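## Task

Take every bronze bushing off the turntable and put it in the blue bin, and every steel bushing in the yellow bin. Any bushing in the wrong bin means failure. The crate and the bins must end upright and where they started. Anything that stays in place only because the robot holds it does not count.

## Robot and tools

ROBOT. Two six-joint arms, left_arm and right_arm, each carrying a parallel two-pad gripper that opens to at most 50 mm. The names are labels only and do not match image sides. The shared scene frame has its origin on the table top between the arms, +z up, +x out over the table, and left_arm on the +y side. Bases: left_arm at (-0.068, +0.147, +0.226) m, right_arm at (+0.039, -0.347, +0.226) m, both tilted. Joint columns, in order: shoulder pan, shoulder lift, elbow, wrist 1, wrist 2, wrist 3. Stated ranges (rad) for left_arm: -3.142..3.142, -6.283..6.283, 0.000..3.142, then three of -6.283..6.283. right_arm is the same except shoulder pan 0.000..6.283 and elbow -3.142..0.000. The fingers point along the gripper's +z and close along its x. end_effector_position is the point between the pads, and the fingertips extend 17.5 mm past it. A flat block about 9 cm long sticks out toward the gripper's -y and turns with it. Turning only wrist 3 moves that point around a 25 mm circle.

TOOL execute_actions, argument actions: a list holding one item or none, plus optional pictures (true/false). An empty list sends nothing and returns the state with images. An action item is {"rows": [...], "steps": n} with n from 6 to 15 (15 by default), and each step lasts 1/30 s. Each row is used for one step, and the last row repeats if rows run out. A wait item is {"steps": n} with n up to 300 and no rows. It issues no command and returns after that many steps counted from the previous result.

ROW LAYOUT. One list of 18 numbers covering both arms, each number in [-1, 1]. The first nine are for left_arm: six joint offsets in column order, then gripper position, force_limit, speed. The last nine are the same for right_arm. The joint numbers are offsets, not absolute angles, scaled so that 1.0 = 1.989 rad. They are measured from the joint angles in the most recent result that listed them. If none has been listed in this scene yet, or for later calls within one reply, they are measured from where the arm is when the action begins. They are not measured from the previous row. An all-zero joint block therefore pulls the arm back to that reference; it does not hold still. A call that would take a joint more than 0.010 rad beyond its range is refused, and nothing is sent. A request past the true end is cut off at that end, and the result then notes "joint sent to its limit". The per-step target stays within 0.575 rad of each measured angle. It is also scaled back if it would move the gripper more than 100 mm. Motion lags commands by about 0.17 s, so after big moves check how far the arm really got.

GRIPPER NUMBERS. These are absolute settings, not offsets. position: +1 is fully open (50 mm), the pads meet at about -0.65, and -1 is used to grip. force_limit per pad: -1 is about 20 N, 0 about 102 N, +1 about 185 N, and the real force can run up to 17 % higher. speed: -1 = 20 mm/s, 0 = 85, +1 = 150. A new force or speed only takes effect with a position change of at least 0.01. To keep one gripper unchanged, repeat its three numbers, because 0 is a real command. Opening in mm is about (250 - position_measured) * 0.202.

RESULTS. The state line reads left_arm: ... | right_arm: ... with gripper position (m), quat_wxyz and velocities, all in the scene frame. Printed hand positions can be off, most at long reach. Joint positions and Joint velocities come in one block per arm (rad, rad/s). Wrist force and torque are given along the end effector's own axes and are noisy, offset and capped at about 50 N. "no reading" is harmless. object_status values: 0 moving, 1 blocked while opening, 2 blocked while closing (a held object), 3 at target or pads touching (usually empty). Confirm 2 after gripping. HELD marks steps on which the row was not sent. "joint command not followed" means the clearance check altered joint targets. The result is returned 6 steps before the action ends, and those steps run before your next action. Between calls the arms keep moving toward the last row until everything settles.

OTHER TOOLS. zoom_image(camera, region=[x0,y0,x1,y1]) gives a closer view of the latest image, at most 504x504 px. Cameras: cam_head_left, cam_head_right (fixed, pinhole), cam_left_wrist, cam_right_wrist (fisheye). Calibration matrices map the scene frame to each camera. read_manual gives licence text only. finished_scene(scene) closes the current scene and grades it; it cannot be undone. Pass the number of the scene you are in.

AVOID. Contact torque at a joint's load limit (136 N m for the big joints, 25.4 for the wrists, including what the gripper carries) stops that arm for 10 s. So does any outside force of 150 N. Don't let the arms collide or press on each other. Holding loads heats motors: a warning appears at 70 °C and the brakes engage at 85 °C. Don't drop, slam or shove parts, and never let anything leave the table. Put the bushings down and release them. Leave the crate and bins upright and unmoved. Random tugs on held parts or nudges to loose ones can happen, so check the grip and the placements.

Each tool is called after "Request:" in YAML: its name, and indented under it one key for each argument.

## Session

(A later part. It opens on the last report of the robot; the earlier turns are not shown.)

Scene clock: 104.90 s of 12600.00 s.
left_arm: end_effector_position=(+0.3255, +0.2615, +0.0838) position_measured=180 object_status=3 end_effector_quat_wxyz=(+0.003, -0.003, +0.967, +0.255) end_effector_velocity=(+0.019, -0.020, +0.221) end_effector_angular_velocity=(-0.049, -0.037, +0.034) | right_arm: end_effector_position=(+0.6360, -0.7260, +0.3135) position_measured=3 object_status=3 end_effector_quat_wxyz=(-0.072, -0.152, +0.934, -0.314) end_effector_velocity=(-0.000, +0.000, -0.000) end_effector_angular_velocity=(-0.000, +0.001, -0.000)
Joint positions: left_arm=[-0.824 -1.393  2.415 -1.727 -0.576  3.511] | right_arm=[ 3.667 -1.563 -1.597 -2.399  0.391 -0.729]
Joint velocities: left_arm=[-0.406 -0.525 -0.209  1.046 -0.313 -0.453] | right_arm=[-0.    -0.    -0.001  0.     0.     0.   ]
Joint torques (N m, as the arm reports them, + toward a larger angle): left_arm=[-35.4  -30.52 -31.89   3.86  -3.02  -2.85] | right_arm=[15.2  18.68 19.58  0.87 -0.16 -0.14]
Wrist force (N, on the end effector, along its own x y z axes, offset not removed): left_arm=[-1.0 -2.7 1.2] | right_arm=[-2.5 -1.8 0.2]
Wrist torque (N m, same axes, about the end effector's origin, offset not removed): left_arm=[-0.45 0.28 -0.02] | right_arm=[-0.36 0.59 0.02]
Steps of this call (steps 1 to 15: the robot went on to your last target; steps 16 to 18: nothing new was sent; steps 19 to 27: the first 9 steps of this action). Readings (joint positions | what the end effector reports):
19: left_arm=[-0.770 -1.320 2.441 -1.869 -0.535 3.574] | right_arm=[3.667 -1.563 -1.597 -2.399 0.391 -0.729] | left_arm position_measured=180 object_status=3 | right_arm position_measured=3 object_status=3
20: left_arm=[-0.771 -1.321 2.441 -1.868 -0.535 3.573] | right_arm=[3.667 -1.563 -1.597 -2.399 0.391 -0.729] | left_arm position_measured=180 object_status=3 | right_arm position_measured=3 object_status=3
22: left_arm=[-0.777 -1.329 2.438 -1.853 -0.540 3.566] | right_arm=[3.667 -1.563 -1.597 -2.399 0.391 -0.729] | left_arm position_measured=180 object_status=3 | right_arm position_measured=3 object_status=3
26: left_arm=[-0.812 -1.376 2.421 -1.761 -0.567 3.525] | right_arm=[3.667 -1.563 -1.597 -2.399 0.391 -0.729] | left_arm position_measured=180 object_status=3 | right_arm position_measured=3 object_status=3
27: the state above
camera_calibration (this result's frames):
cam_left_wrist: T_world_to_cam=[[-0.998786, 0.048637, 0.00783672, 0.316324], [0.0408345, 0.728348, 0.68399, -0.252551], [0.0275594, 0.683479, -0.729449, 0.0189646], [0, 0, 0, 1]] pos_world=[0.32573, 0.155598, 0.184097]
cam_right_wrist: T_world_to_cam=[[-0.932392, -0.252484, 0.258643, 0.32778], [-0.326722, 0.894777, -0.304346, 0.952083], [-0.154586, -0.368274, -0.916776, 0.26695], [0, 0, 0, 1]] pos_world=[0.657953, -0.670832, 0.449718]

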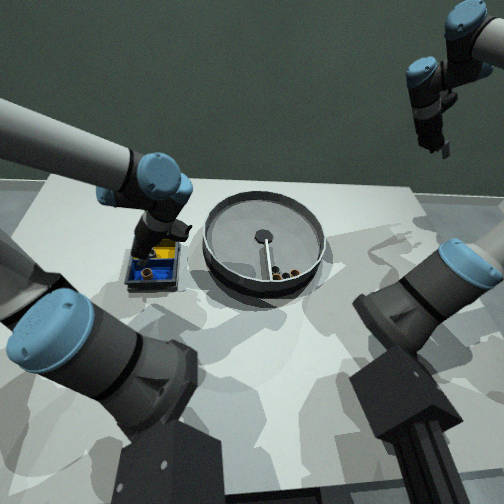

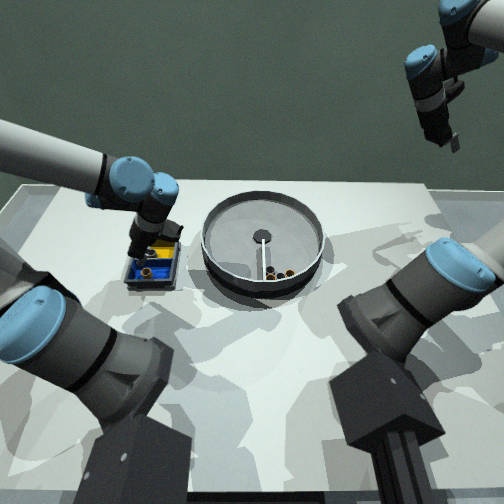

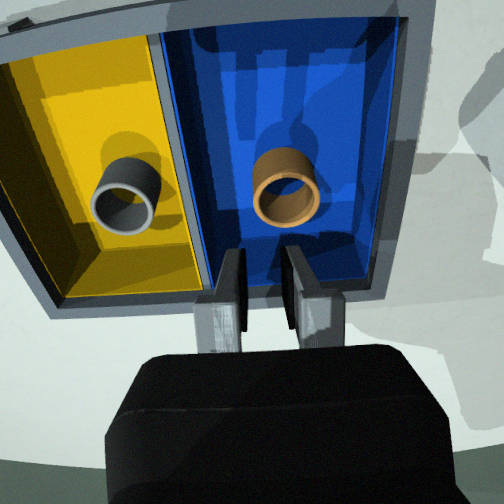

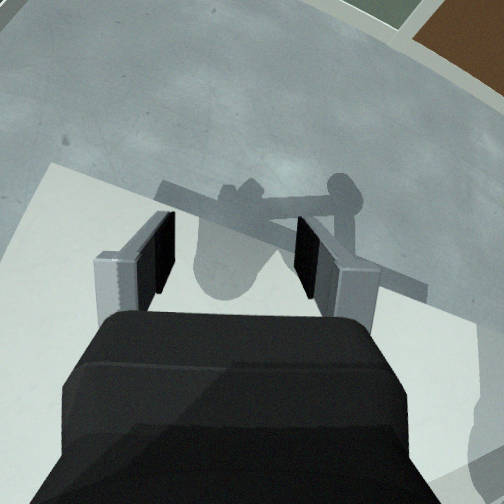

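Request:
execute_actions:
  actions:
    - {"rows": [[-0.082,-0.063,-0.060,0.1925,-0.0665,-0.0807,-0.188,-0.5,0.3,0,0,0,0,0,0,1,0,0],[-0.105,-0.003,-0.105,0.188,-0.087,-0.0954,-0.188,-0.5,0.3,0,0,0,0,0,0,1,0,0],[-0.137,0.078,-0.167,0.182,-0.1146,-0.1152,-0.188,-0.5,0.3,0,0,0,0,0,0,1,0,0],[-0.172,0.170,-0.238,0.175,-0.146,-0.138,-0.188,-0.5,0.3,0,0,0,0,0,0,1,0,0],[-0.206,0.258,-0.305,0.1685,-0.176,-0.1595,-0.188,-0.5,0.3,0,0,0,0,0,0,1,0,0],[-0.234,0.330,-0.359,0.163,-0.201,-0.177,-0.188,-0.5,0.3,0,0,0,0,0,0,1,0,0],[-0.2529,0.3789,-0.3965,0.1595,-0.2175,-0.189,-0.188,-0.5,0.3,0,0,0,0,0,0,1,0,0]], "steps": 15}

Request:
execute_actions:
  actions:
    - {"steps": 40}
  pictures: true

Request:
zoom_image:
  camera: "cam_left_wrist"
  region: [260, 0, 430, 200]

Scene clock: 105.70 s of 12600.00 s.
left_arm: end_effector_position=(+0.3598, +0.1761, +0.1945) position_measured=180 object_status=3 end_effector_quat_wxyz=(+0.005, -0.010, +0.970, +0.243) end_effector_velocity=(+0.144, -0.419, +0.154) end_effector_angular_velocity=(-0.215, -0.098, +0.130) | right_arm: end_effector_position=(+0.6360, -0.7260, +0.3135) position_measured=3 object_status=3 end_effector_quat_wxyz=(-0.072, -0.152, +0.934, -0.314) end_effector_velocity=(+0.000, -0.000, +0.000) end_effector_angular_velocity=(+0.000, -0.000, +0.000)
Joint positions: left_arm=[-1.06  -1.367  2.16  -1.363 -0.773  3.304] | right_arm=[ 3.667 -1.563 -1.597 -2.399  0.391 -0.729]
Joint velocities: left_arm=[-0.416  0.775 -0.78  -0.074 -0.365 -0.261] | right_arm=[ 0.    -0.     0.001 -0.    -0.    -0.001]
Joint torques (N m, as the arm reports them, + toward a larger angle): left_arm=[-35.19  12.97 -36.32  -3.61  -3.14  -2.03] | right_arm=[14.42 18.43 20.2   0.83 -0.14  0.02]
Wrist force (N, on the end effector, along its own x y z axes, offset not removed): left_arm=[-0.8 -0.5 0.8] | right_arm=[1.6 -0.7 -2.8]
Wrist torque (N m, same axes, about the end effector's origin, offset not removed): left_arm=[-0.11 0.23 -0.06] | right_arm=[-0.17 -0.25 0.04]
Steps of this call (steps 1 to 6: the last 6 steps of your previous action; steps 7 to 15: the robot went on to your last target; steps 16 to 24: the first 9 steps of this action). Readings (joint positions | what the end effector reports):
16: left_arm=[-0.967 -1.556 2.330 -1.352 -0.690 3.365] | right_arm=[3.667 -1.563 -1.597 -2.399 0.391 -0.729] | left_arm position_measured=180 object_status=3 | right_arm position_measured=3 object_status=3
17: left_arm=[-0.970 -1.554 2.327 -1.350 -0.693 3.363] | right_arm=[3.667 -1.563 -1.597 -2.399 0.391 -0.729] | left_arm position_measured=180 object_status=3 | right_arm position_measured=3 object_status=3
19: left_arm=[-0.989 -1.518 2.296 -1.350 -0.710 3.349] | right_arm=[3.667 -1.563 -1.597 -2.399 0.391 -0.729] | left_arm position_measured=180 object_status=3 | right_arm position_measured=3 object_status=3
23: left_arm=[-1.046 -1.393 2.187 -1.360 -0.760 3.313] | right_arm=[3.667 -1.563 -1.597 -2.399 0.391 -0.729] | left_arm position_measured=180 object_status=3 | right_arm position_measured=3 object_status=3
24: the state above

Scene clock: 107.03 s of 12600.00 s.
left_arm: end_effector_position=(+0.3335, -0.1499, +0.1904) position_measured=180 object_status=3 end_effector_quat_wxyz=(+0.001, -0.000, +0.966, +0.259) end_effector_velocity=(-0.001, -0.001, -0.001) end_effector_angular_velocity=(+0.001, +0.000, +0.000) | right_arm: end_effector_position=(+0.6360, -0.7260, +0.3135) position_measured=3 object_status=3 end_effector_quat_wxyz=(-0.072, -0.152, +0.934, -0.314) end_effector_velocity=(-0.000, -0.001, -0.000) end_effector_angular_velocity=(-0.000, +0.001, -0.000)
Joint positions: left_arm=[-1.327 -0.64   1.627 -1.41  -1.009  3.135] | right_arm=[ 3.667 -1.563 -1.597 -2.399  0.391 -0.729]
Joint velocities: left_arm=[-0.     0.004 -0.002 -0.    -0.001 -0.001] | right_arm=[-0.001  0.001 -0.001  0.    -0.    -0.001]
Joint torques (N m, as the arm reports them, + toward a larger angle): left_arm=[-39.43 -20.52 -32.41  -3.22  -2.15  -1.35] | right_arm=[15.16 18.48 20.1   0.87 -0.2  -0.05]
Wrist force (N, on the end effector, along its own x y z axes, offset not removed): left_arm=[-1.1 -0.9 -0.4] | right_arm=[-0.7 -0.8 -0.7]
Wrist torque (N m, same axes, about the end effector's origin, offset not removed): left_arm=[-0.19 0.26 0.00] | right_arm=[-0.11 0.23 0.17]
Kept back: nothing.
Steps of this call (steps 1 to 6: the last 6 steps of your previous action; steps 7 to 40: the robot went on to your last target). Readings (joint positions | what the end effector reports):
1: left_arm=[-1.074 -1.340 2.134 -1.365 -0.785 3.295] | right_arm=[3.667 -1.563 -1.597 -2.399 0.391 -0.729] | left_arm position_measured=180 object_status=3 | right_arm position_measured=3 object_status=3
2: left_arm=[-1.088 -1.312 2.107 -1.368 -0.797 3.286] | right_arm=[3.667 -1.563 -1.597 -2.399 0.391 -0.729] | left_arm position_measured=180 object_status=3 | right_arm position_measured=3 object_status=3
4: left_arm=[-1.114 -1.253 2.055 -1.373 -0.821 3.269] | right_arm=[3.667 -1.563 -1.597 -2.399 0.391 -0.729] | left_arm position_measured=180 object_status=3 | right_arm position_measured=3 object_status=3
8: left_arm=[-1.166 -1.120 1.952 -1.382 -0.867 3.236] | right_arm=[3.667 -1.563 -1.597 -2.399 0.391 -0.729] | left_arm position_measured=180 object_status=3 | right_arm position_measured=3 object_status=3
40: the state above
camera_calibration (this result's frames):
cam_left_wrist: T_world_to_cam=[[-0.998464, 0.0537199, 0.0135883, 0.343065], [0.048293, 0.723375, 0.688765, -0.030311], [0.027171, 0.688363, -0.724857, 0.377688], [0, 0, 0, 1]] pos_world=[0.33374, -0.25649, 0.289986]
cam_right_wrist: T_world_to_cam=[[-0.932393, -0.252484, 0.258643, 0.32778], [-0.326722, 0.894777, -0.304346, 0.952083], [-0.154586, -0.368274, -0.916776, 0.26695], [0, 0, 0, 1]] pos_world=[0.657953, -0.670832, 0.449718]

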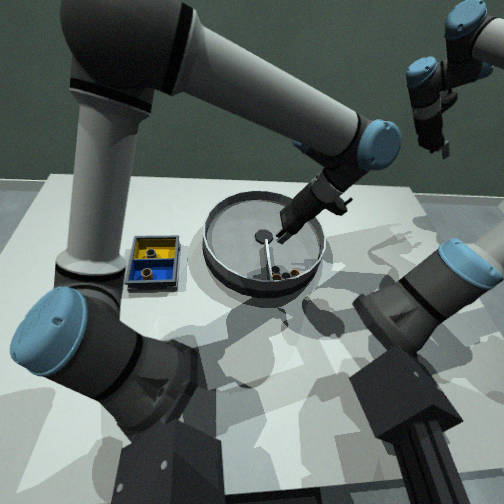

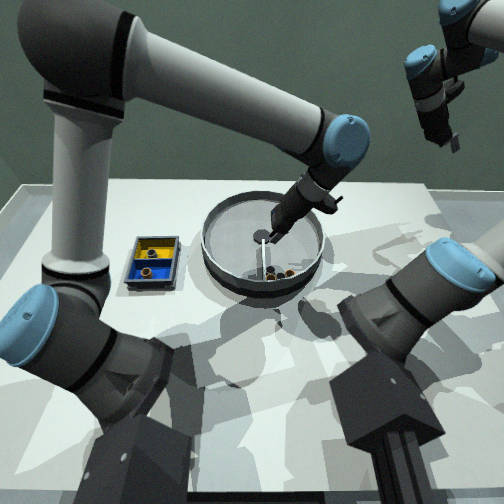

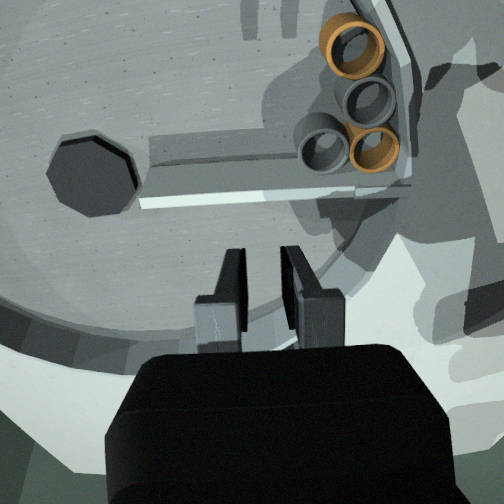

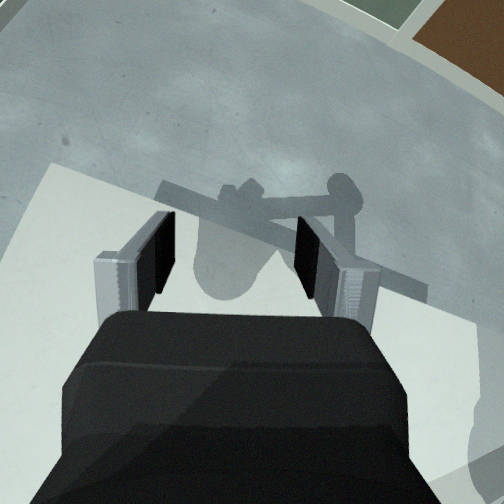

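Region (260, 0, 430, 200) of cam_left_wrist's 504x504 image, scaled by 2.520, with more detail than that image has; it fills the left 428 columns of this view, and the rest is white.

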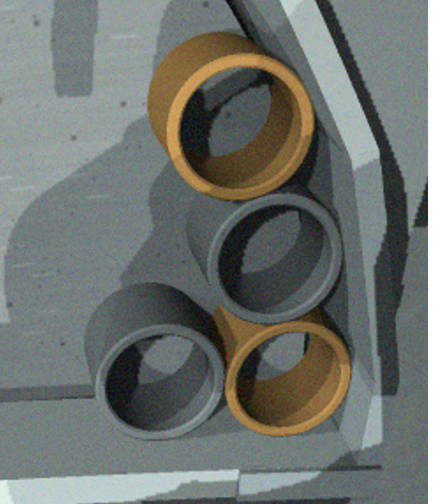

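Request:
execute_actions:
  actions:
    - {"rows": [[0.0015,0.005,0.0055,-0.011,0.0014,0.0008,-0.188,-0.5,0.3,0,0,0,0,0,0,1,0,0],[0.004,0.014,0.015,-0.030,0.004,0.002,-0.188,-0.5,0.3,0,0,0,0,0,0,1,0,0],[0.007,0.025,0.027,-0.054,0.007,0.004,-0.188,-0.5,0.3,0,0,0,0,0,0,1,0,0],[0.010,0.035,0.038,-0.076,0.010,0.0054,-0.188,-0.5,0.3,0,0,0,0,0,0,1,0,0],[0.0125,0.043,0.0465,-0.093,0.012,0.0066,-0.188,-0.5,0.3,0,0,0,0,0,0,1,0,0],[0.014,0.0478,0.0517,-0.103,0.0134,0.0073,-0.188,-0.5,0.3,0,0,0,0,0,0,1,0,0],[0.0146,0.0496,0.0537,-0.1069,0.0139,0.0076,-0.188,-0.5,0.3,0,0,0,0,0,0,1,0,0]], "steps": 15}

Request:
execute_actions:
  actions:
    - {"steps": 16}
  pictures: true

Request:
zoom_image:
  camera: "cam_left_wrist"
  region: [200, 170, 380, 330]

Scene clock: 108.17 s of 12600.00 s.
left_arm: end_effector_position=(+0.3161, -0.1518, +0.1334) position_measured=180 object_status=3 end_effector_quat_wxyz=(+0.001, +0.001, +0.966, +0.260) end_effector_velocity=(-0.071, -0.003, -0.219) end_effector_angular_velocity=(-0.016, -0.006, +0.009) | right_arm: end_effector_position=(+0.6360, -0.7260, +0.3135) position_measured=3 object_status=3 end_effector_quat_wxyz=(-0.072, -0.152, +0.934, -0.314) end_effector_velocity=(+0.000, -0.000, +0.001) end_effector_angular_velocity=(+0.001, -0.001, -0.001)
Joint positions: left_arm=[-1.308 -0.575  1.697 -1.547 -0.99   3.145] | right_arm=[ 3.667 -1.563 -1.597 -2.399  0.391 -0.729]
Joint velocities: left_arm=[ 0.076  0.255  0.276 -0.57   0.069  0.037] | right_arm=[ 0.001  0.001  0.001 -0.     0.001 -0.   ]
Joint torques (N m, as the arm reports them, + toward a larger angle): left_arm=[-27.6  -28.67 -12.82  -4.08   1.82   1.31] | right_arm=[14.84 18.47 19.68  0.87 -0.12 -0.26]
Wrist force (N, on the end effector, along its own x y z axes, offset not removed): left_arm=[-1.2 -2.9 2.0] | right_arm=[0.2 2.8 -0.1]
Wrist torque (N m, same axes, about the end effector's origin, offset not removed): left_arm=[-0.43 0.29 -0.02] | right_arm=[0.57 0.31 0.26]
Steps of this call (steps 1 to 15: the robot went on to your last target; steps 16 to 25: nothing new was sent; steps 26 to 34: the first 9 steps of this action). Readings (joint positions | what the end effector reports):
26: left_arm=[-1.327 -0.640 1.627 -1.410 -1.009 3.135] | right_arm=[3.667 -1.563 -1.597 -2.399 0.391 -0.729] | left_arm position_measured=180 object_status=3 | right_arm position_measured=3 object_status=3
27: left_arm=[-1.327 -0.639 1.627 -1.412 -1.009 3.135] | right_arm=[3.667 -1.563 -1.597 -2.399 0.391 -0.729] | left_arm position_measured=180 object_status=3 | right_arm position_measured=3 object_status=3
29: left_arm=[-1.324 -0.629 1.638 -1.431 -1.006 3.136] | right_arm=[3.667 -1.563 -1.597 -2.399 0.391 -0.729] | left_arm position_measured=180 object_status=3 | right_arm position_measured=3 object_status=3
33: left_arm=[-1.311 -0.584 1.687 -1.525 -0.993 3.143] | right_arm=[3.667 -1.563 -1.597 -2.399 0.391 -0.729] | left_arm position_measured=180 object_status=3 | right_arm position_measured=3 object_status=3
34: the state above

Scene clock: 108.70 s of 12600.00 s.
left_arm: end_effector_position=(+0.3066, -0.1515, +0.1055) position_measured=180 object_status=3 end_effector_quat_wxyz=(+0.001, +0.001, +0.966, +0.259) end_effector_velocity=(-0.002, +0.001, -0.004) end_effector_angular_velocity=(+0.000, +0.001, -0.000) | right_arm: end_effector_position=(+0.6360, -0.7260, +0.3135) position_measured=3 object_status=3 end_effector_quat_wxyz=(-0.072, -0.152, +0.934, -0.314) end_effector_velocity=(-0.000, +0.000, -0.000) end_effector_angular_velocity=(-0.000, +0.001, -0.000)
Joint positions: left_arm=[-1.298 -0.542  1.733 -1.621 -0.981  3.15 ] | right_arm=[ 3.667 -1.563 -1.597 -2.399  0.391 -0.729]
Joint velocities: left_arm=[ 0.002  0.004  0.006 -0.009  0.001  0.001] | right_arm=[-0.    -0.001 -0.    -0.     0.     0.   ]
Joint torques (N m, as the arm reports them, + toward a larger angle): left_arm=[-24.82 -23.48  -6.59  -3.58   1.57   1.33] | right_arm=[15.77 19.42 20.33  0.96 -0.13 -0.09]
Wrist force (N, on the end effector, along its own x y z axes, offset not removed): left_arm=[0.3 -0.9 0.4] | right_arm=[0.2 -2.1 0.0]
Wrist torque (N m, same axes, about the end effector's origin, offset not removed): left_arm=[-0.18 -0.02 -0.06] | right_arm=[-0.48 -0.03 0.13]
Kept back: nothing.
Steps of this call (steps 1 to 6: the last 6 steps of your previous action; steps 7 to 16: the robot went on to your last target). Readings (joint positions | what the end effector reports):
1: left_arm=[-1.306 -0.567 1.706 -1.564 -0.988 3.146] | right_arm=[3.667 -1.563 -1.597 -2.399 0.391 -0.729] | left_arm position_measured=180 object_status=3 | right_arm position_measured=3 object_status=3
2: left_arm=[-1.304 -0.561 1.712 -1.577 -0.987 3.147] | right_arm=[3.667 -1.563 -1.597 -2.399 0.391 -0.729] | left_arm position_measured=180 object_status=3 | right_arm position_measured=3 object_status=3
4: left_arm=[-1.302 -0.553 1.721 -1.596 -0.984 3.148] | right_arm=[3.667 -1.563 -1.597 -2.399 0.391 -0.729] | left_arm position_measured=180 object_status=3 | right_arm position_measured=3 object_status=3
8: left_arm=[-1.299 -0.546 1.729 -1.613 -0.982 3.149] | right_arm=[3.667 -1.563 -1.597 -2.399 0.391 -0.729] | left_arm position_measured=180 object_status=3 | right_arm position_measured=3 object_status=3
16: the state above
camera_calibration (this result's frames):
cam_left_wrist: T_world_to_cam=[[-0.998383, 0.0553126, 0.0131469, 0.317709], [0.049126, 0.722906, 0.689198, 0.030231], [0.0286174, 0.688729, -0.724454, 0.317568], [0, 0, 0, 1]] pos_world=[0.306622, -0.258146, 0.205051]
cam_right_wrist: T_world_to_cam=[[-0.932393, -0.252484, 0.258643, 0.32778], [-0.326722, 0.894777, -0.304346, 0.952083], [-0.154586, -0.368274, -0.916776, 0.26695], [0, 0, 0, 1]] pos_world=[0.657953, -0.670832, 0.449718]

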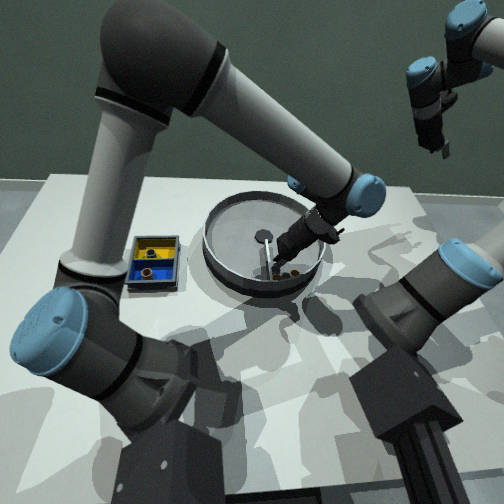

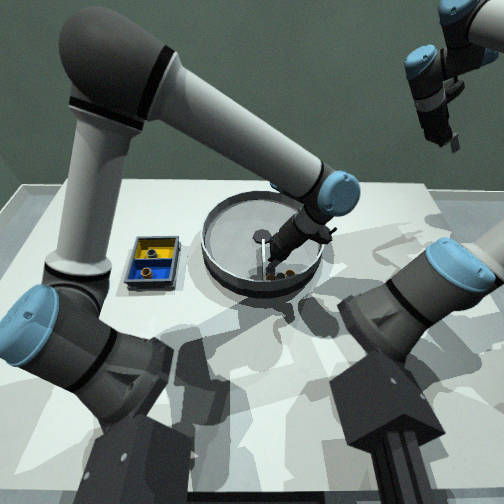

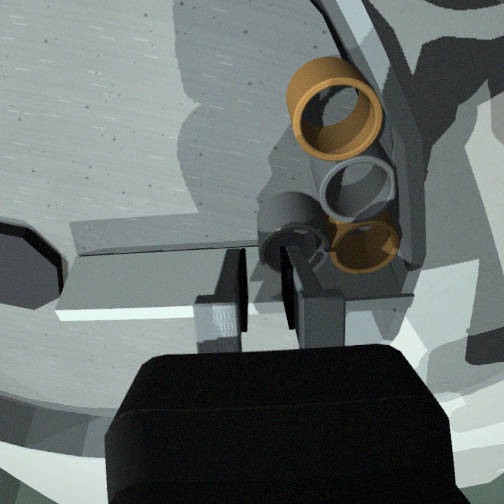

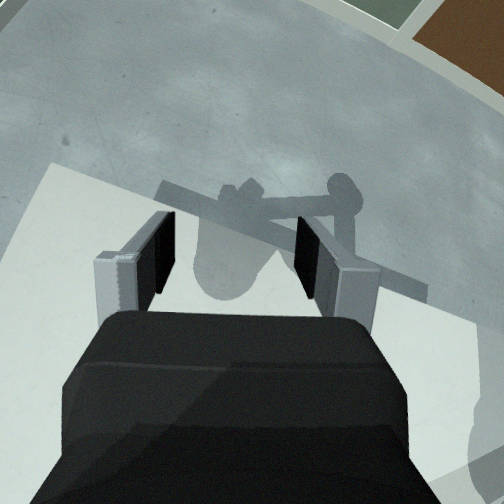

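Region (200, 170, 380, 330) of cam_left_wrist's 504x504 image, scaled by 2.800, with more detail than that image has.

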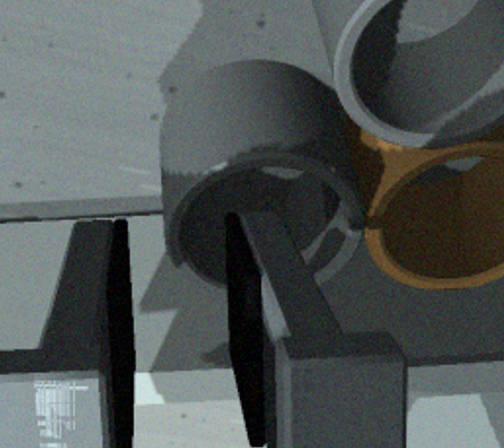

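Request:
execute_actions:
  actions:
    - {"rows": [[0.0006,0.001,0.0006,-0.0016,0.0006,0.0003,-0.188,-0.5,0.3,0,0,0,0,0,0,1,0,0],[0.0013,0.0019,0.001,-0.0033,0.0012,0.0007,-0.188,-0.5,0.3,0,0,0,0,0,0,1,0,0],[0.002,0.0029,0.0016,-0.005,0.0018,0.001,-0.188,-0.5,0.3,0,0,0,0,0,0,1,0,0],[0.0026,0.0038,0.0021,-0.0066,0.0023,0.0014,-0.188,-0.5,0.3,0,0,0,0,0,0,1,0,0],[0.0032,0.0047,0.0026,-0.0082,0.0029,0.0017,-0.188,-0.5,0.3,0,0,0,0,0,0,1,0,0],[0.0038,0.0056,0.003,-0.0098,0.0034,0.002,-0.188,-0.5,0.3,0,0,0,0,0,0,1,0,0],[0.0044,0.0064,0.0035,-0.0112,0.0039,0.0023,-0.188,-0.5,0.3,0,0,0,0,0,0,1,0,0]], "steps": 15}

Request:
execute_actions:
  actions:
    - {"steps": 12}
  pictures: true

Request:
zoom_image:
  camera: "cam_left_wrist"
  region: [200, 170, 380, 330]

Scene clock: 109.63 s of 12600.00 s.
left_arm: end_effector_position=(+0.3063, -0.1510, +0.0990) position_measured=180 object_status=3 end_effector_quat_wxyz=(+0.001, +0.001, +0.966, +0.259) end_effector_velocity=(-0.001, +0.002, -0.028) end_effector_angular_velocity=(-0.001, +0.001, +0.001) | right_arm: end_effector_position=(+0.6360, -0.7260, +0.3135) position_measured=3 object_status=3 end_effector_quat_wxyz=(-0.072, -0.152, +0.934, -0.314) end_effector_velocity=(-0.000, -0.000, -0.000) end_effector_angular_velocity=(+0.000, -0.001, -0.003)
Joint positions: left_arm=[-1.293 -0.534  1.738 -1.636 -0.976  3.153] | right_arm=[ 3.667 -1.563 -1.597 -2.399  0.391 -0.729]
Joint velocities: left_arm=[ 0.025  0.035  0.018 -0.061  0.021  0.013] | right_arm=[-0.001 -0.     0.001  0.     0.001  0.002]
Joint torques (N m, as the arm reports them, + toward a larger angle): left_arm=[-25.68 -24.38  -5.98  -3.58   1.5    1.32] | right_arm=[15.07 18.31 19.92  0.81 -0.29 -0.13]
Wrist force (N, on the end effector, along its own x y z axes, offset not removed): left_arm=[-0.8 -1.7 0.6] | right_arm=[-0.3 1.6 -1.0]
Wrist torque (N m, same axes, about the end effector's origin, offset not removed): left_arm=[-0.30 0.24 -0.06] | right_arm=[0.25 0.17 -0.16]
Steps of this call (steps 1 to 15: the robot went on to your last target; steps 16 to 19: nothing new was sent; steps 20 to 28: the first 9 steps of this action). Readings (joint positions | what the end effector reports):
20: left_arm=[-1.298 -0.541 1.734 -1.623 -0.981 3.150] | right_arm=[3.667 -1.563 -1.597 -2.399 0.391 -0.729] | left_arm position_measured=180 object_status=3 | right_arm position_measured=3 object_status=3
21: left_arm=[-1.298 -0.541 1.734 -1.623 -0.981 3.150] | right_arm=[3.667 -1.563 -1.597 -2.399 0.391 -0.729] | left_arm position_measured=180 object_status=3 | right_arm position_measured=3 object_status=3
23: left_arm=[-1.297 -0.540 1.734 -1.625 -0.980 3.150] | right_arm=[3.667 -1.563 -1.597 -2.399 0.391 -0.729] | left_arm position_measured=180 object_status=3 | right_arm position_measured=3 object_status=3
27: left_arm=[-1.294 -0.535 1.737 -1.633 -0.977 3.152] | right_arm=[3.667 -1.563 -1.597 -2.399 0.391 -0.729] | left_arm position_measured=180 object_status=3 | right_arm position_measured=3 object_status=3
28: the state above

Scene clock: 110.03 s of 12600.00 s.
left_arm: end_effector_position=(+0.3062, -0.1507, +0.0955) position_measured=180 object_status=3 end_effector_quat_wxyz=(+0.001, +0.001, +0.966, +0.259) end_effector_velocity=(-0.000, -0.000, -0.001) end_effector_angular_velocity=(+0.000, -0.000, -0.001) | right_arm: end_effector_position=(+0.6360, -0.7260, +0.3135) position_measured=3 object_status=3 end_effector_quat_wxyz=(-0.072, -0.152, +0.934, -0.314) end_effector_velocity=(-0.000, -0.000, -0.001) end_effector_angular_velocity=(-0.000, +0.002, +0.000)
Joint positions: left_arm=[-1.29  -0.529  1.74  -1.643 -0.974  3.154] | right_arm=[ 3.667 -1.563 -1.597 -2.399  0.391 -0.729]
Joint velocities: left_arm=[ 0.     0.002  0.001 -0.003  0.001  0.001] | right_arm=[-0.001 -0.001 -0.    -0.     0.001 -0.001]
Joint torques (N m, as the arm reports them, + toward a larger angle): left_arm=[-24.6  -23.92  -5.89  -3.12   1.6    1.2 ] | right_arm=[14.65 19.   19.71  0.94 -0.16  0.02]
Wrist force (N, on the end effector, along its own x y z axes, offset not removed): left_arm=[-0.9 0.1 0.2] | right_arm=[0.7 -0.8 1.8]
Wrist torque (N m, same axes, about the end effector's origin, offset not removed): left_arm=[-0.11 0.26 -0.03] | right_arm=[-0.15 0.08 0.14]
Kept back: nothing.
Steps of this call (steps 1 to 6: the last 6 steps of your previous action; steps 7 to 12: the robot went on to your last target). Readings (joint positions | what the end effector reports):
1: left_arm=[-1.292 -0.533 1.738 -1.637 -0.976 3.153] | right_arm=[3.667 -1.563 -1.597 -2.399 0.391 -0.729] | left_arm position_measured=180 object_status=3 | right_arm position_measured=3 object_status=3
2: left_arm=[-1.292 -0.532 1.739 -1.639 -0.975 3.153] | right_arm=[3.667 -1.563 -1.597 -2.399 0.391 -0.729] | left_arm position_measured=180 object_status=3 | right_arm position_measured=3 object_status=3
4: left_arm=[-1.291 -0.531 1.739 -1.641 -0.975 3.154] | right_arm=[3.667 -1.563 -1.597 -2.399 0.391 -0.729] | left_arm position_measured=180 object_status=3 | right_arm position_measured=3 object_status=3
8: left_arm=[-1.290 -0.530 1.740 -1.643 -0.974 3.154] | right_arm=[3.667 -1.563 -1.597 -2.399 0.391 -0.729] | left_arm position_measured=180 object_status=3 | right_arm position_measured=3 object_status=3
12: the state above
camera_calibration (this result's frames):
cam_left_wrist: T_world_to_cam=[[-0.99838, 0.0553019, 0.0133475, 0.317338], [0.0492596, 0.722974, 0.689117, 0.0366236], [0.0284596, 0.688658, -0.724527, 0.30979], [0, 0, 0, 1]] pos_world=[0.306204, -0.257367, 0.194978]
cam_right_wrist: T_world_to_cam=[[-0.932393, -0.252483, 0.258643, 0.32778], [-0.326722, 0.894777, -0.304346, 0.952083], [-0.154586, -0.368274, -0.916776, 0.26695], [0, 0, 0, 1]] pos_world=[0.657953, -0.670832, 0.449718]

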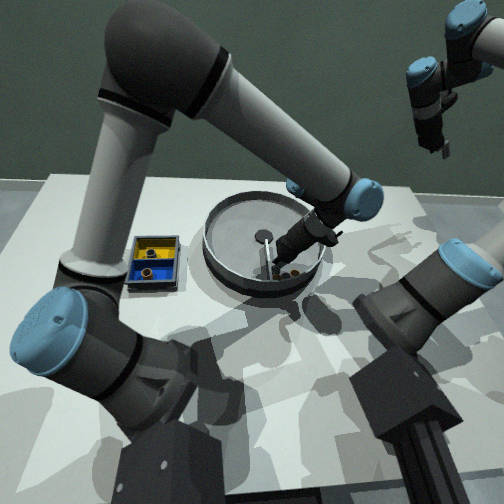

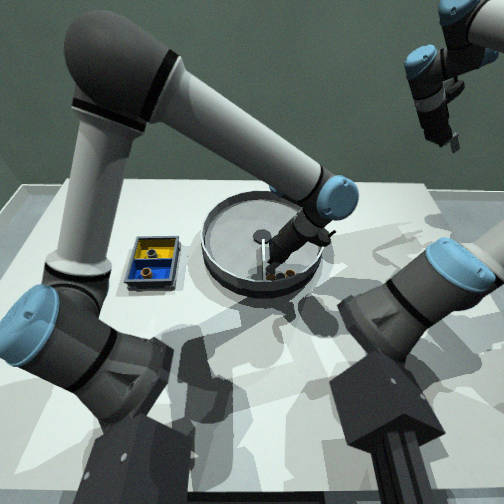

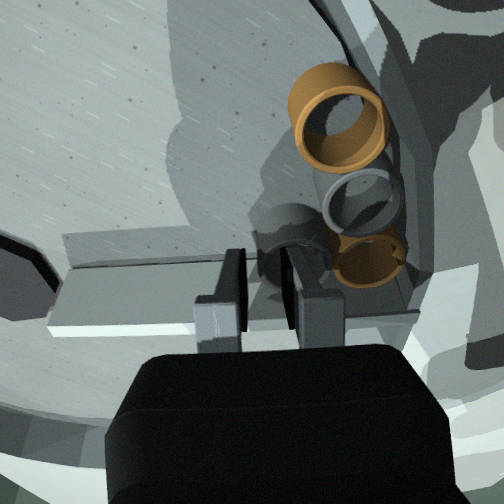

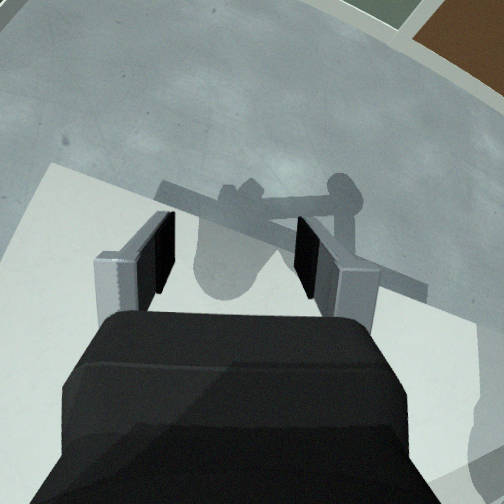

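Region (200, 170, 380, 330) of cam_left_wrist's 504x504 image, scaled by 2.800, with more detail than that image has.

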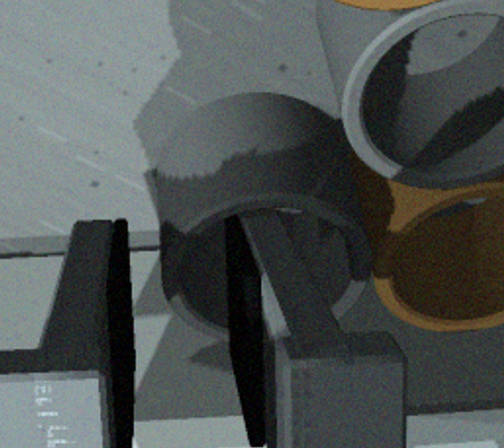

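Request:
execute_actions:
  actions:
    - {"rows": [[0.0003,0.0005,0.0002,-0.0007,0.0003,0.0002,-0.188,-0.5,0.3,0,0,0,0,0,0,1,0,0],[0.0003,0.0005,0.0002,-0.0007,0.0003,0.0002,-0.188,-0.5,0.3,0,0,0,0,0,0,1,0,0],[0.0003,0.0005,0.0002,-0.0007,0.0003,0.0002,-0.188,-0.5,0.3,0,0,0,0,0,0,1,0,0],[0.0003,0.0005,0.0002,-0.0007,0.0003,0.0002,-1,-0.4,-0.5,0,0,0,0,0,0,1,0,0]], "steps": 15}

Request:
execute_actions:
  actions:
    - {"steps": 8}

Scene clock: 110.57 s of 12600.00 s.
left_arm: end_effector_position=(+0.3062, -0.1507, +0.0948) position_measured=226 object_status=0 end_effector_quat_wxyz=(+0.001, +0.001, +0.966, +0.259) end_effector_velocity=(+0.001, +0.000, +0.000) end_effector_angular_velocity=(+0.001, -0.005, -0.004) | right_arm: end_effector_position=(+0.6360, -0.7260, +0.3135) position_measured=3 object_status=3 end_effector_quat_wxyz=(-0.072, -0.152, +0.934, -0.314) end_effector_velocity=(+0.000, +0.000, +0.000) end_effector_angular_velocity=(-0.000, -0.001, +0.001)
Joint positions: left_arm=[-1.289 -0.529  1.74  -1.645 -0.973  3.155] | right_arm=[ 3.667 -1.563 -1.597 -2.399  0.391 -0.729]
Joint velocities: left_arm=[-0.001 -0.     0.001  0.     0.005 -0.   ] | right_arm=[ 0.001 -0.    -0.    -0.    -0.001  0.001]
Joint torques (N m, as the arm reports them, + toward a larger angle): left_arm=[-24.18 -19.04  -4.97  -4.28   0.02   1.37] | right_arm=[15.11 18.51 20.42  0.78 -0.2  -0.1 ]
Wrist force (N, on the end effector, along its own x y z axes, offset not removed): left_arm=[-4.3 7.8 -7.0] | right_arm=[-1.6 -4.1 1.1]
Wrist torque (N m, same axes, about the end effector's origin, offset not removed): left_arm=[-0.23 0.01 0.01] | right_arm=[-0.85 0.57 0.14]
Steps of this call (steps 1 to 7: the robot went on to your last target; steps 8 to 16: the first 9 steps of this action). Readings (joint positions | what the end effector reports):
8: left_arm=[-1.290 -0.529 1.740 -1.644 -0.974 3.154] | right_arm=[3.667 -1.563 -1.597 -2.399 0.391 -0.729] | left_arm position_measured=180 object_status=3 | right_arm position_measured=3 object_status=3
9: left_arm=[-1.290 -0.529 1.740 -1.644 -0.974 3.154] | right_arm=[3.667 -1.563 -1.597 -2.399 0.391 -0.729] | left_arm position_measured=180 object_status=3 | right_arm position_measured=3 object_status=3
11: left_arm=[-1.289 -0.529 1.740 -1.644 -0.973 3.155] | right_arm=[3.667 -1.563 -1.597 -2.399 0.391 -0.729] | left_arm position_measured=182 object_status=0 | right_arm position_measured=3 object_status=3
15: left_arm=[-1.289 -0.529 1.740 -1.645 -0.973 3.155] | right_arm=[3.667 -1.563 -1.597 -2.399 0.391 -0.729] | left_arm position_measured=217 object_status=0 | right_arm position_measured=3 object_status=3
16: the state above

Scene clock: 110.83 s of 12600.00 s.
left_arm: end_effector_position=(+0.3062, -0.1506, +0.0948) position_measured=237 object_status=0 end_effector_quat_wxyz=(+0.001, +0.001, +0.966, +0.259) end_effector_velocity=(-0.001, +0.001, -0.001) end_effector_angular_velocity=(+0.002, +0.003, +0.000) | right_arm: end_effector_position=(+0.6360, -0.7260, +0.3135) position_measured=3 object_status=3 end_effector_quat_wxyz=(-0.072, -0.152, +0.934, -0.314) end_effector_velocity=(-0.001, +0.000, -0.000) end_effector_angular_velocity=(-0.000, +0.001, -0.000)
Joint positions: left_arm=[-1.289 -0.529  1.74  -1.645 -0.973  3.155] | right_arm=[ 3.667 -1.563 -1.597 -2.399  0.391 -0.729]
Joint velocities: left_arm=[ 0.001  0.001  0.002 -0.001 -0.001  0.001] | right_arm=[-0.     0.    -0.002  0.     0.001  0.001]
Joint torques (N m, as the arm reports them, + toward a larger angle): left_arm=[-19.36  -2.42   0.96  -7.71  -6.77   1.43] | right_arm=[15.02 18.41 20.49  0.91 -0.13 -0.14]
Wrist force (N, on the end effector, along its own x y z axes, offset not removed): left_arm=[-17.9 39.2 -28.6] | right_arm=[-1.1 -3.9 2.2]
Wrist torque (N m, same axes, about the end effector's origin, offset not removed): left_arm=[-0.64 -0.09 0.29] | right_arm=[-0.79 0.59 0.06]
Kept back: nothing.
Steps of this call (steps 1 to 6: the last 6 steps of your previous action; steps 7 to 8: the robot went on to your last target). Readings (joint positions | what the end effector reports):
1: left_arm=[-1.289 -0.529 1.740 -1.645 -0.973 3.155] | right_arm=[3.667 -1.563 -1.597 -2.399 0.391 -0.729] | left_arm position_measured=234 object_status=0 | right_arm position_measured=3 object_status=3
2: left_arm=[-1.289 -0.529 1.740 -1.645 -0.973 3.155] | right_arm=[3.667 -1.563 -1.597 -2.399 0.391 -0.729] | left_arm position_measured=237 object_status=0 | right_arm position_measured=3 object_status=3
4: left_arm=[-1.289 -0.529 1.740 -1.645 -0.973 3.155] | right_arm=[3.667 -1.563 -1.597 -2.399 0.391 -0.729] | left_arm position_measured=237 object_status=0 | right_arm position_measured=3 object_status=3
8: the state above

Request:
execute_actions:
  actions:
    - {"rows": [[-0.0004,-0.0006,-0.0002,0.001,-0.0004,-0.0002,-1,-0.4,-0.5,0,0,0,0,0,0,1,0,0],[-0.0008,-0.0013,-0.0004,0.002,-0.0008,-0.0005,-1,-0.4,-0.5,0,0,0,0,0,0,1,0,0],[-0.0013,-0.002,-0.0007,0.003,-0.0012,-0.0007,-1,-0.4,-0.5,0,0,0,0,0,0,1,0,0],[-0.0017,-0.0026,-0.0009,0.004,-0.0016,-0.0009,-1,-0.4,-0.5,0,0,0,0,0,0,1,0,0]], "steps": 10}

Request:
execute_actions:
  actions:
    - {"steps": 8}
  pictures: true

Request:
zoom_image:
  camera: "cam_left_wrist"
  region: [200, 170, 380, 330]

Scene clock: 111.43 s of 12600.00 s.
left_arm: end_effector_position=(+0.3061, -0.1506, +0.0953) position_measured=237 object_status=2 end_effector_quat_wxyz=(+0.001, +0.001, +0.966, +0.259) end_effector_velocity=(-0.001, +0.000, +0.013) end_effector_angular_velocity=(+0.001, +0.002, +0.003) | right_arm: end_effector_position=(+0.6360, -0.7260, +0.3135) position_measured=3 object_status=3 end_effector_quat_wxyz=(-0.072, -0.152, +0.934, -0.314) end_effector_velocity=(-0.000, -0.000, +0.000) end_effector_angular_velocity=(+0.000, +0.000, -0.000)
Joint positions: left_arm=[-1.29  -0.529  1.74  -1.644 -0.974  3.154] | right_arm=[ 3.667 -1.563 -1.597 -2.399  0.391 -0.729]
Joint velocities: left_arm=[-0.012 -0.019 -0.005  0.029 -0.014 -0.008] | right_arm=[-0.001  0.     0.    -0.     0.    -0.   ]
Joint torques (N m, as the arm reports them, + toward a larger angle): left_arm=[-38.47 -30.92 -25.06  -2.24  -6.73  -1.21] | right_arm=[14.38 19.26 20.46  0.95 -0.2  -0.09]
Wrist force (N, on the end effector, along its own x y z axes, offset not removed): left_arm=[-19.3 31.6 -20.0] | right_arm=[2.4 1.1 -3.7]
Wrist torque (N m, same axes, about the end effector's origin, offset not removed): left_arm=[-0.47 -0.18 0.18] | right_arm=[-0.03 -0.28 0.15]
Steps of this call (steps 1 to 14: the robot went on to your last target; steps 15 to 18: the first 4 steps of this action). Readings (joint positions | what the end effector reports):
15: left_arm=[-1.289 -0.528 1.740 -1.645 -0.973 3.155] | right_arm=[3.667 -1.563 -1.597 -2.399 0.391 -0.729] | left_arm position_measured=237 object_status=2 | right_arm position_measured=3 object_status=3
16: left_arm=[-1.289 -0.528 1.740 -1.645 -0.973 3.155] | right_arm=[3.667 -1.563 -1.597 -2.399 0.391 -0.729] | left_arm position_measured=237 object_status=2 | right_arm position_measured=3 object_status=3
18: the state above

Scene clock: 111.70 s of 12600.00 s.
left_arm: end_effector_position=(+0.3062, -0.1507, +0.0981) position_measured=243 object_status=0 end_effector_quat_wxyz=(+0.001, +0.001, +0.966, +0.259) end_effector_velocity=(+0.000, -0.001, +0.004) end_effector_angular_velocity=(-0.000, -0.001, -0.001) | right_arm: end_effector_position=(+0.6360, -0.7260, +0.3135) position_measured=3 object_status=3 end_effector_quat_wxyz=(-0.072, -0.152, +0.934, -0.314) end_effector_velocity=(-0.000, -0.000, -0.000) end_effector_angular_velocity=(-0.000, +0.002, +0.000)
Joint positions: left_arm=[-1.292 -0.533  1.739 -1.638 -0.976  3.153] | right_arm=[ 3.667 -1.563 -1.597 -2.399  0.391 -0.729]
Joint velocities: left_arm=[-0.004 -0.005 -0.003  0.009 -0.002 -0.002] | right_arm=[-0.001 -0.    -0.001 -0.     0.001 -0.   ]
Joint torques (N m, as the arm reports them, + toward a larger angle): left_arm=[-42.45 -42.52 -27.24   1.73  -3.79  -0.97] | right_arm=[15.12 18.46 21.02  0.9  -0.09 -0.14]
Wrist force (N, on the end effector, along its own x y z axes, offset not removed): left_arm=[-8.8 -1.3 1.3] | right_arm=[1.9 -5.8 -1.5]
Wrist torque (N m, same axes, about the end effector's origin, offset not removed): left_arm=[-0.14 0.28 -0.08] | right_arm=[-1.02 -0.15 -0.01]
Kept back: nothing.
Steps of this call (steps 1 to 6: the last 6 steps of your previous action; steps 7 to 8: the robot went on to your last target). Readings (joint positions | what the end effector reports):
1: left_arm=[-1.290 -0.530 1.740 -1.642 -0.974 3.154] | right_arm=[3.667 -1.563 -1.597 -2.399 0.391 -0.729] | left_arm position_measured=237 object_status=2 | right_arm position_measured=3 object_status=3
2: left_arm=[-1.291 -0.531 1.740 -1.641 -0.975 3.154] | right_arm=[3.667 -1.563 -1.597 -2.399 0.391 -0.729] | left_arm position_measured=237 object_status=2 | right_arm position_measured=3 object_status=3
4: left_arm=[-1.291 -0.532 1.739 -1.640 -0.975 3.153] | right_arm=[3.667 -1.563 -1.597 -2.399 0.391 -0.729] | left_arm position_measured=240 object_status=0 | right_arm position_measured=3 object_status=3
8: the state above
camera_calibration (this result's frames):
cam_left_wrist: T_world_to_cam=[[-0.99837, 0.0554644, 0.013436, 0.317295], [0.0494311, 0.722788, 0.689299, 0.0346757], [0.0285202, 0.68884, -0.724352, 0.311726], [0, 0, 0, 1]] pos_world=[0.306173, -0.257391, 0.197634]
cam_right_wrist: T_world_to_cam=[[-0.932393, -0.252484, 0.258643, 0.32778], [-0.326722, 0.894777, -0.304346, 0.952083], [-0.154586, -0.368274, -0.916776, 0.26695], [0, 0, 0, 1]] pos_world=[0.657953, -0.670832, 0.449718]

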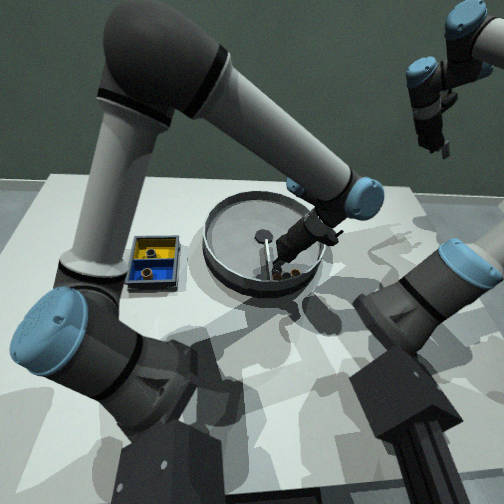

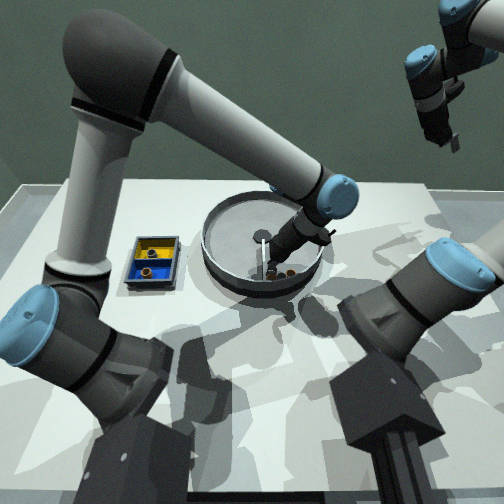

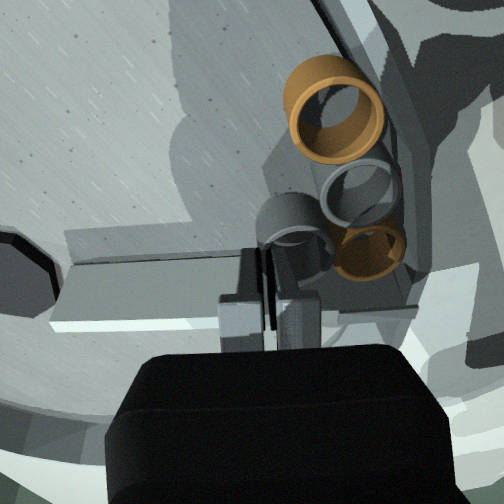

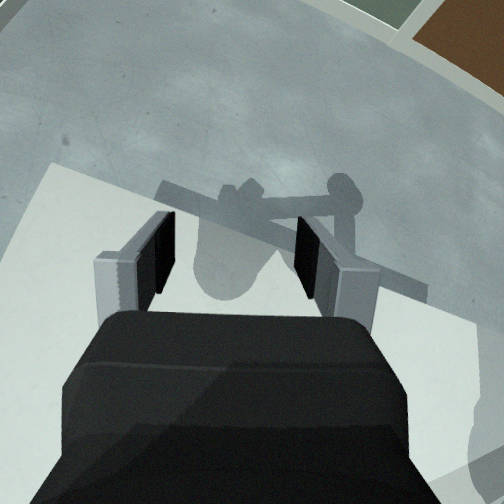

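Region (200, 170, 380, 330) of cam_left_wrist's 504x504 image, scaled by 2.800, with more detail than that image has.

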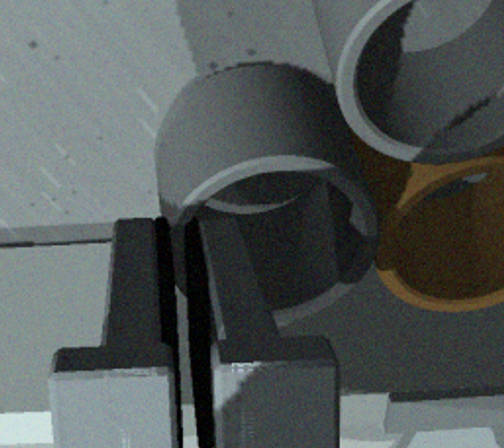

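Request:
execute_actions:
  actions: []

Request:
zoom_image:
  camera: "cam_left_wrist"
  region: [200, 170, 380, 330]

Scene clock: 112.00 s of 12600.00 s.
left_arm: end_effector_position=(+0.3062, -0.1507, +0.0986) position_measured=243 object_status=2 end_effector_quat_wxyz=(+0.001, +0.001, +0.966, +0.259) end_effector_velocity=(+0.000, +0.000, -0.000) end_effector_angular_velocity=(+0.000, +0.000, +0.001) | right_arm: end_effector_position=(+0.6360, -0.7260, +0.3135) position_measured=3 object_status=3 end_effector_quat_wxyz=(-0.072, -0.152, +0.934, -0.314) end_effector_velocity=(+0.000, +0.000, +0.000) end_effector_angular_velocity=(+0.001, -0.001, -0.001)
Joint positions: left_arm=[-1.293 -0.534  1.739 -1.637 -0.976  3.153] | right_arm=[ 3.667 -1.563 -1.597 -2.399  0.391 -0.729]
Joint velocities: left_arm=[ 0.001 -0.    -0.001  0.001 -0.    -0.001] | right_arm=[ 0.    -0.     0.001  0.     0.     0.   ]
Joint torques (N m, as the arm reports them, + toward a larger angle): left_arm=[-40.11 -44.1  -28.47   1.41  -3.34  -0.91] | right_arm=[15.51 19.02 20.56  0.89 -0.07 -0.19]
Wrist force (N, on the end effector, along its own x y z axes, offset not removed): left_arm=[-5.3 -0.7 1.4] | right_arm=[-1.9 0.5 -0.7]
Wrist torque (N m, same axes, about the end effector's origin, offset not removed): left_arm=[-0.04 0.02 -0.12] | right_arm=[-0.21 0.74 0.18]
Kept back: nothing.
Steps of this call (steps 1 to 9: the robot went on to your last target). Readings (joint positions | what the end effector reports):
1: left_arm=[-1.292 -0.533 1.739 -1.637 -0.976 3.153] | right_arm=[3.667 -1.563 -1.597 -2.399 0.391 -0.729] | left_arm position_measured=243 object_status=0 | right_arm position_measured=3 object_status=3
2: left_arm=[-1.292 -0.533 1.739 -1.637 -0.976 3.153] | right_arm=[3.667 -1.563 -1.597 -2.399 0.391 -0.729] | left_arm position_measured=243 object_status=0 | right_arm position_measured=3 object_status=3
4: left_arm=[-1.292 -0.533 1.739 -1.637 -0.976 3.153] | right_arm=[3.667 -1.563 -1.597 -2.399 0.391 -0.729] | left_arm position_measured=243 object_status=2 | right_arm position_measured=3 object_status=3
8: left_arm=[-1.293 -0.534 1.739 -1.637 -0.976 3.153] | right_arm=[3.667 -1.563 -1.597 -2.399 0.391 -0.729] | left_arm position_measured=243 object_status=2 | right_arm position_measured=3 object_status=3
9: the state above
All arms were judged still, so your last target was given up. Only a new action makes them travel on or press farther. Fingers that are still opening or closing keep moving.
camera_calibration (this result's frames):
cam_left_wrist: T_world_to_cam=[[-0.99837, 0.0554925, 0.0133488, 0.31734], [0.0493926, 0.722824, 0.689265, 0.0343978], [0.0286003, 0.688801, -0.724386, 0.312044], [0, 0, 0, 1]] pos_world=[0.3062, -0.25741, 0.198095]
cam_right_wrist: T_world_to_cam=[[-0.932392, -0.252484, 0.258643, 0.32778], [-0.326722, 0.894777, -0.304346, 0.952083], [-0.154586, -0.368274, -0.916776, 0.26695], [0, 0, 0, 1]] pos_world=[0.657953, -0.670832, 0.449718]

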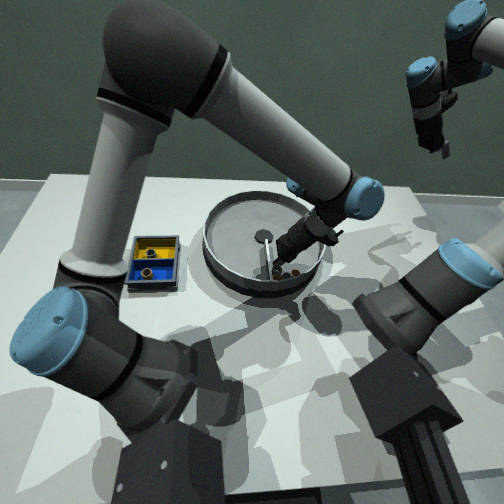

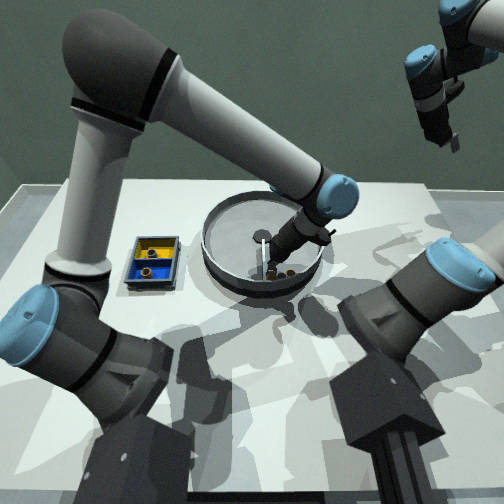

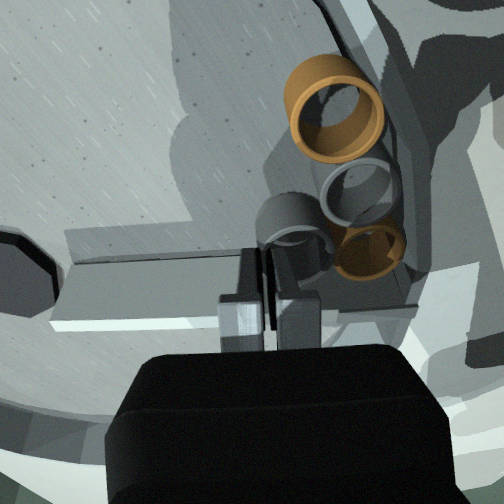

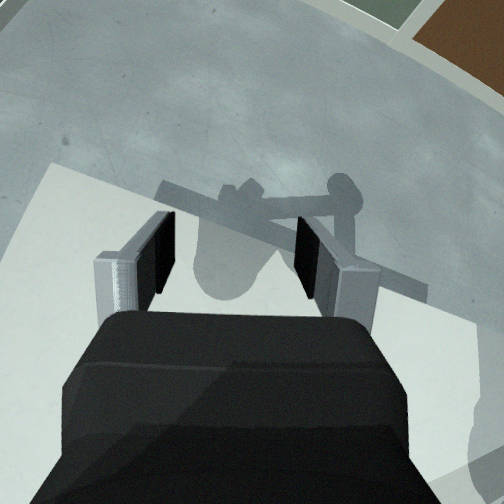

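Region (200, 170, 380, 330) of cam_left_wrist's 504x504 image, scaled by 2.800, with more detail than that image has.

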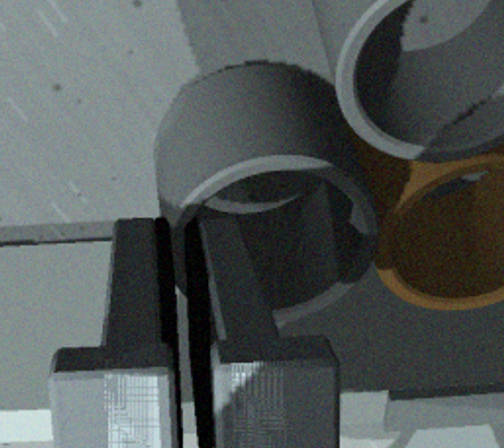

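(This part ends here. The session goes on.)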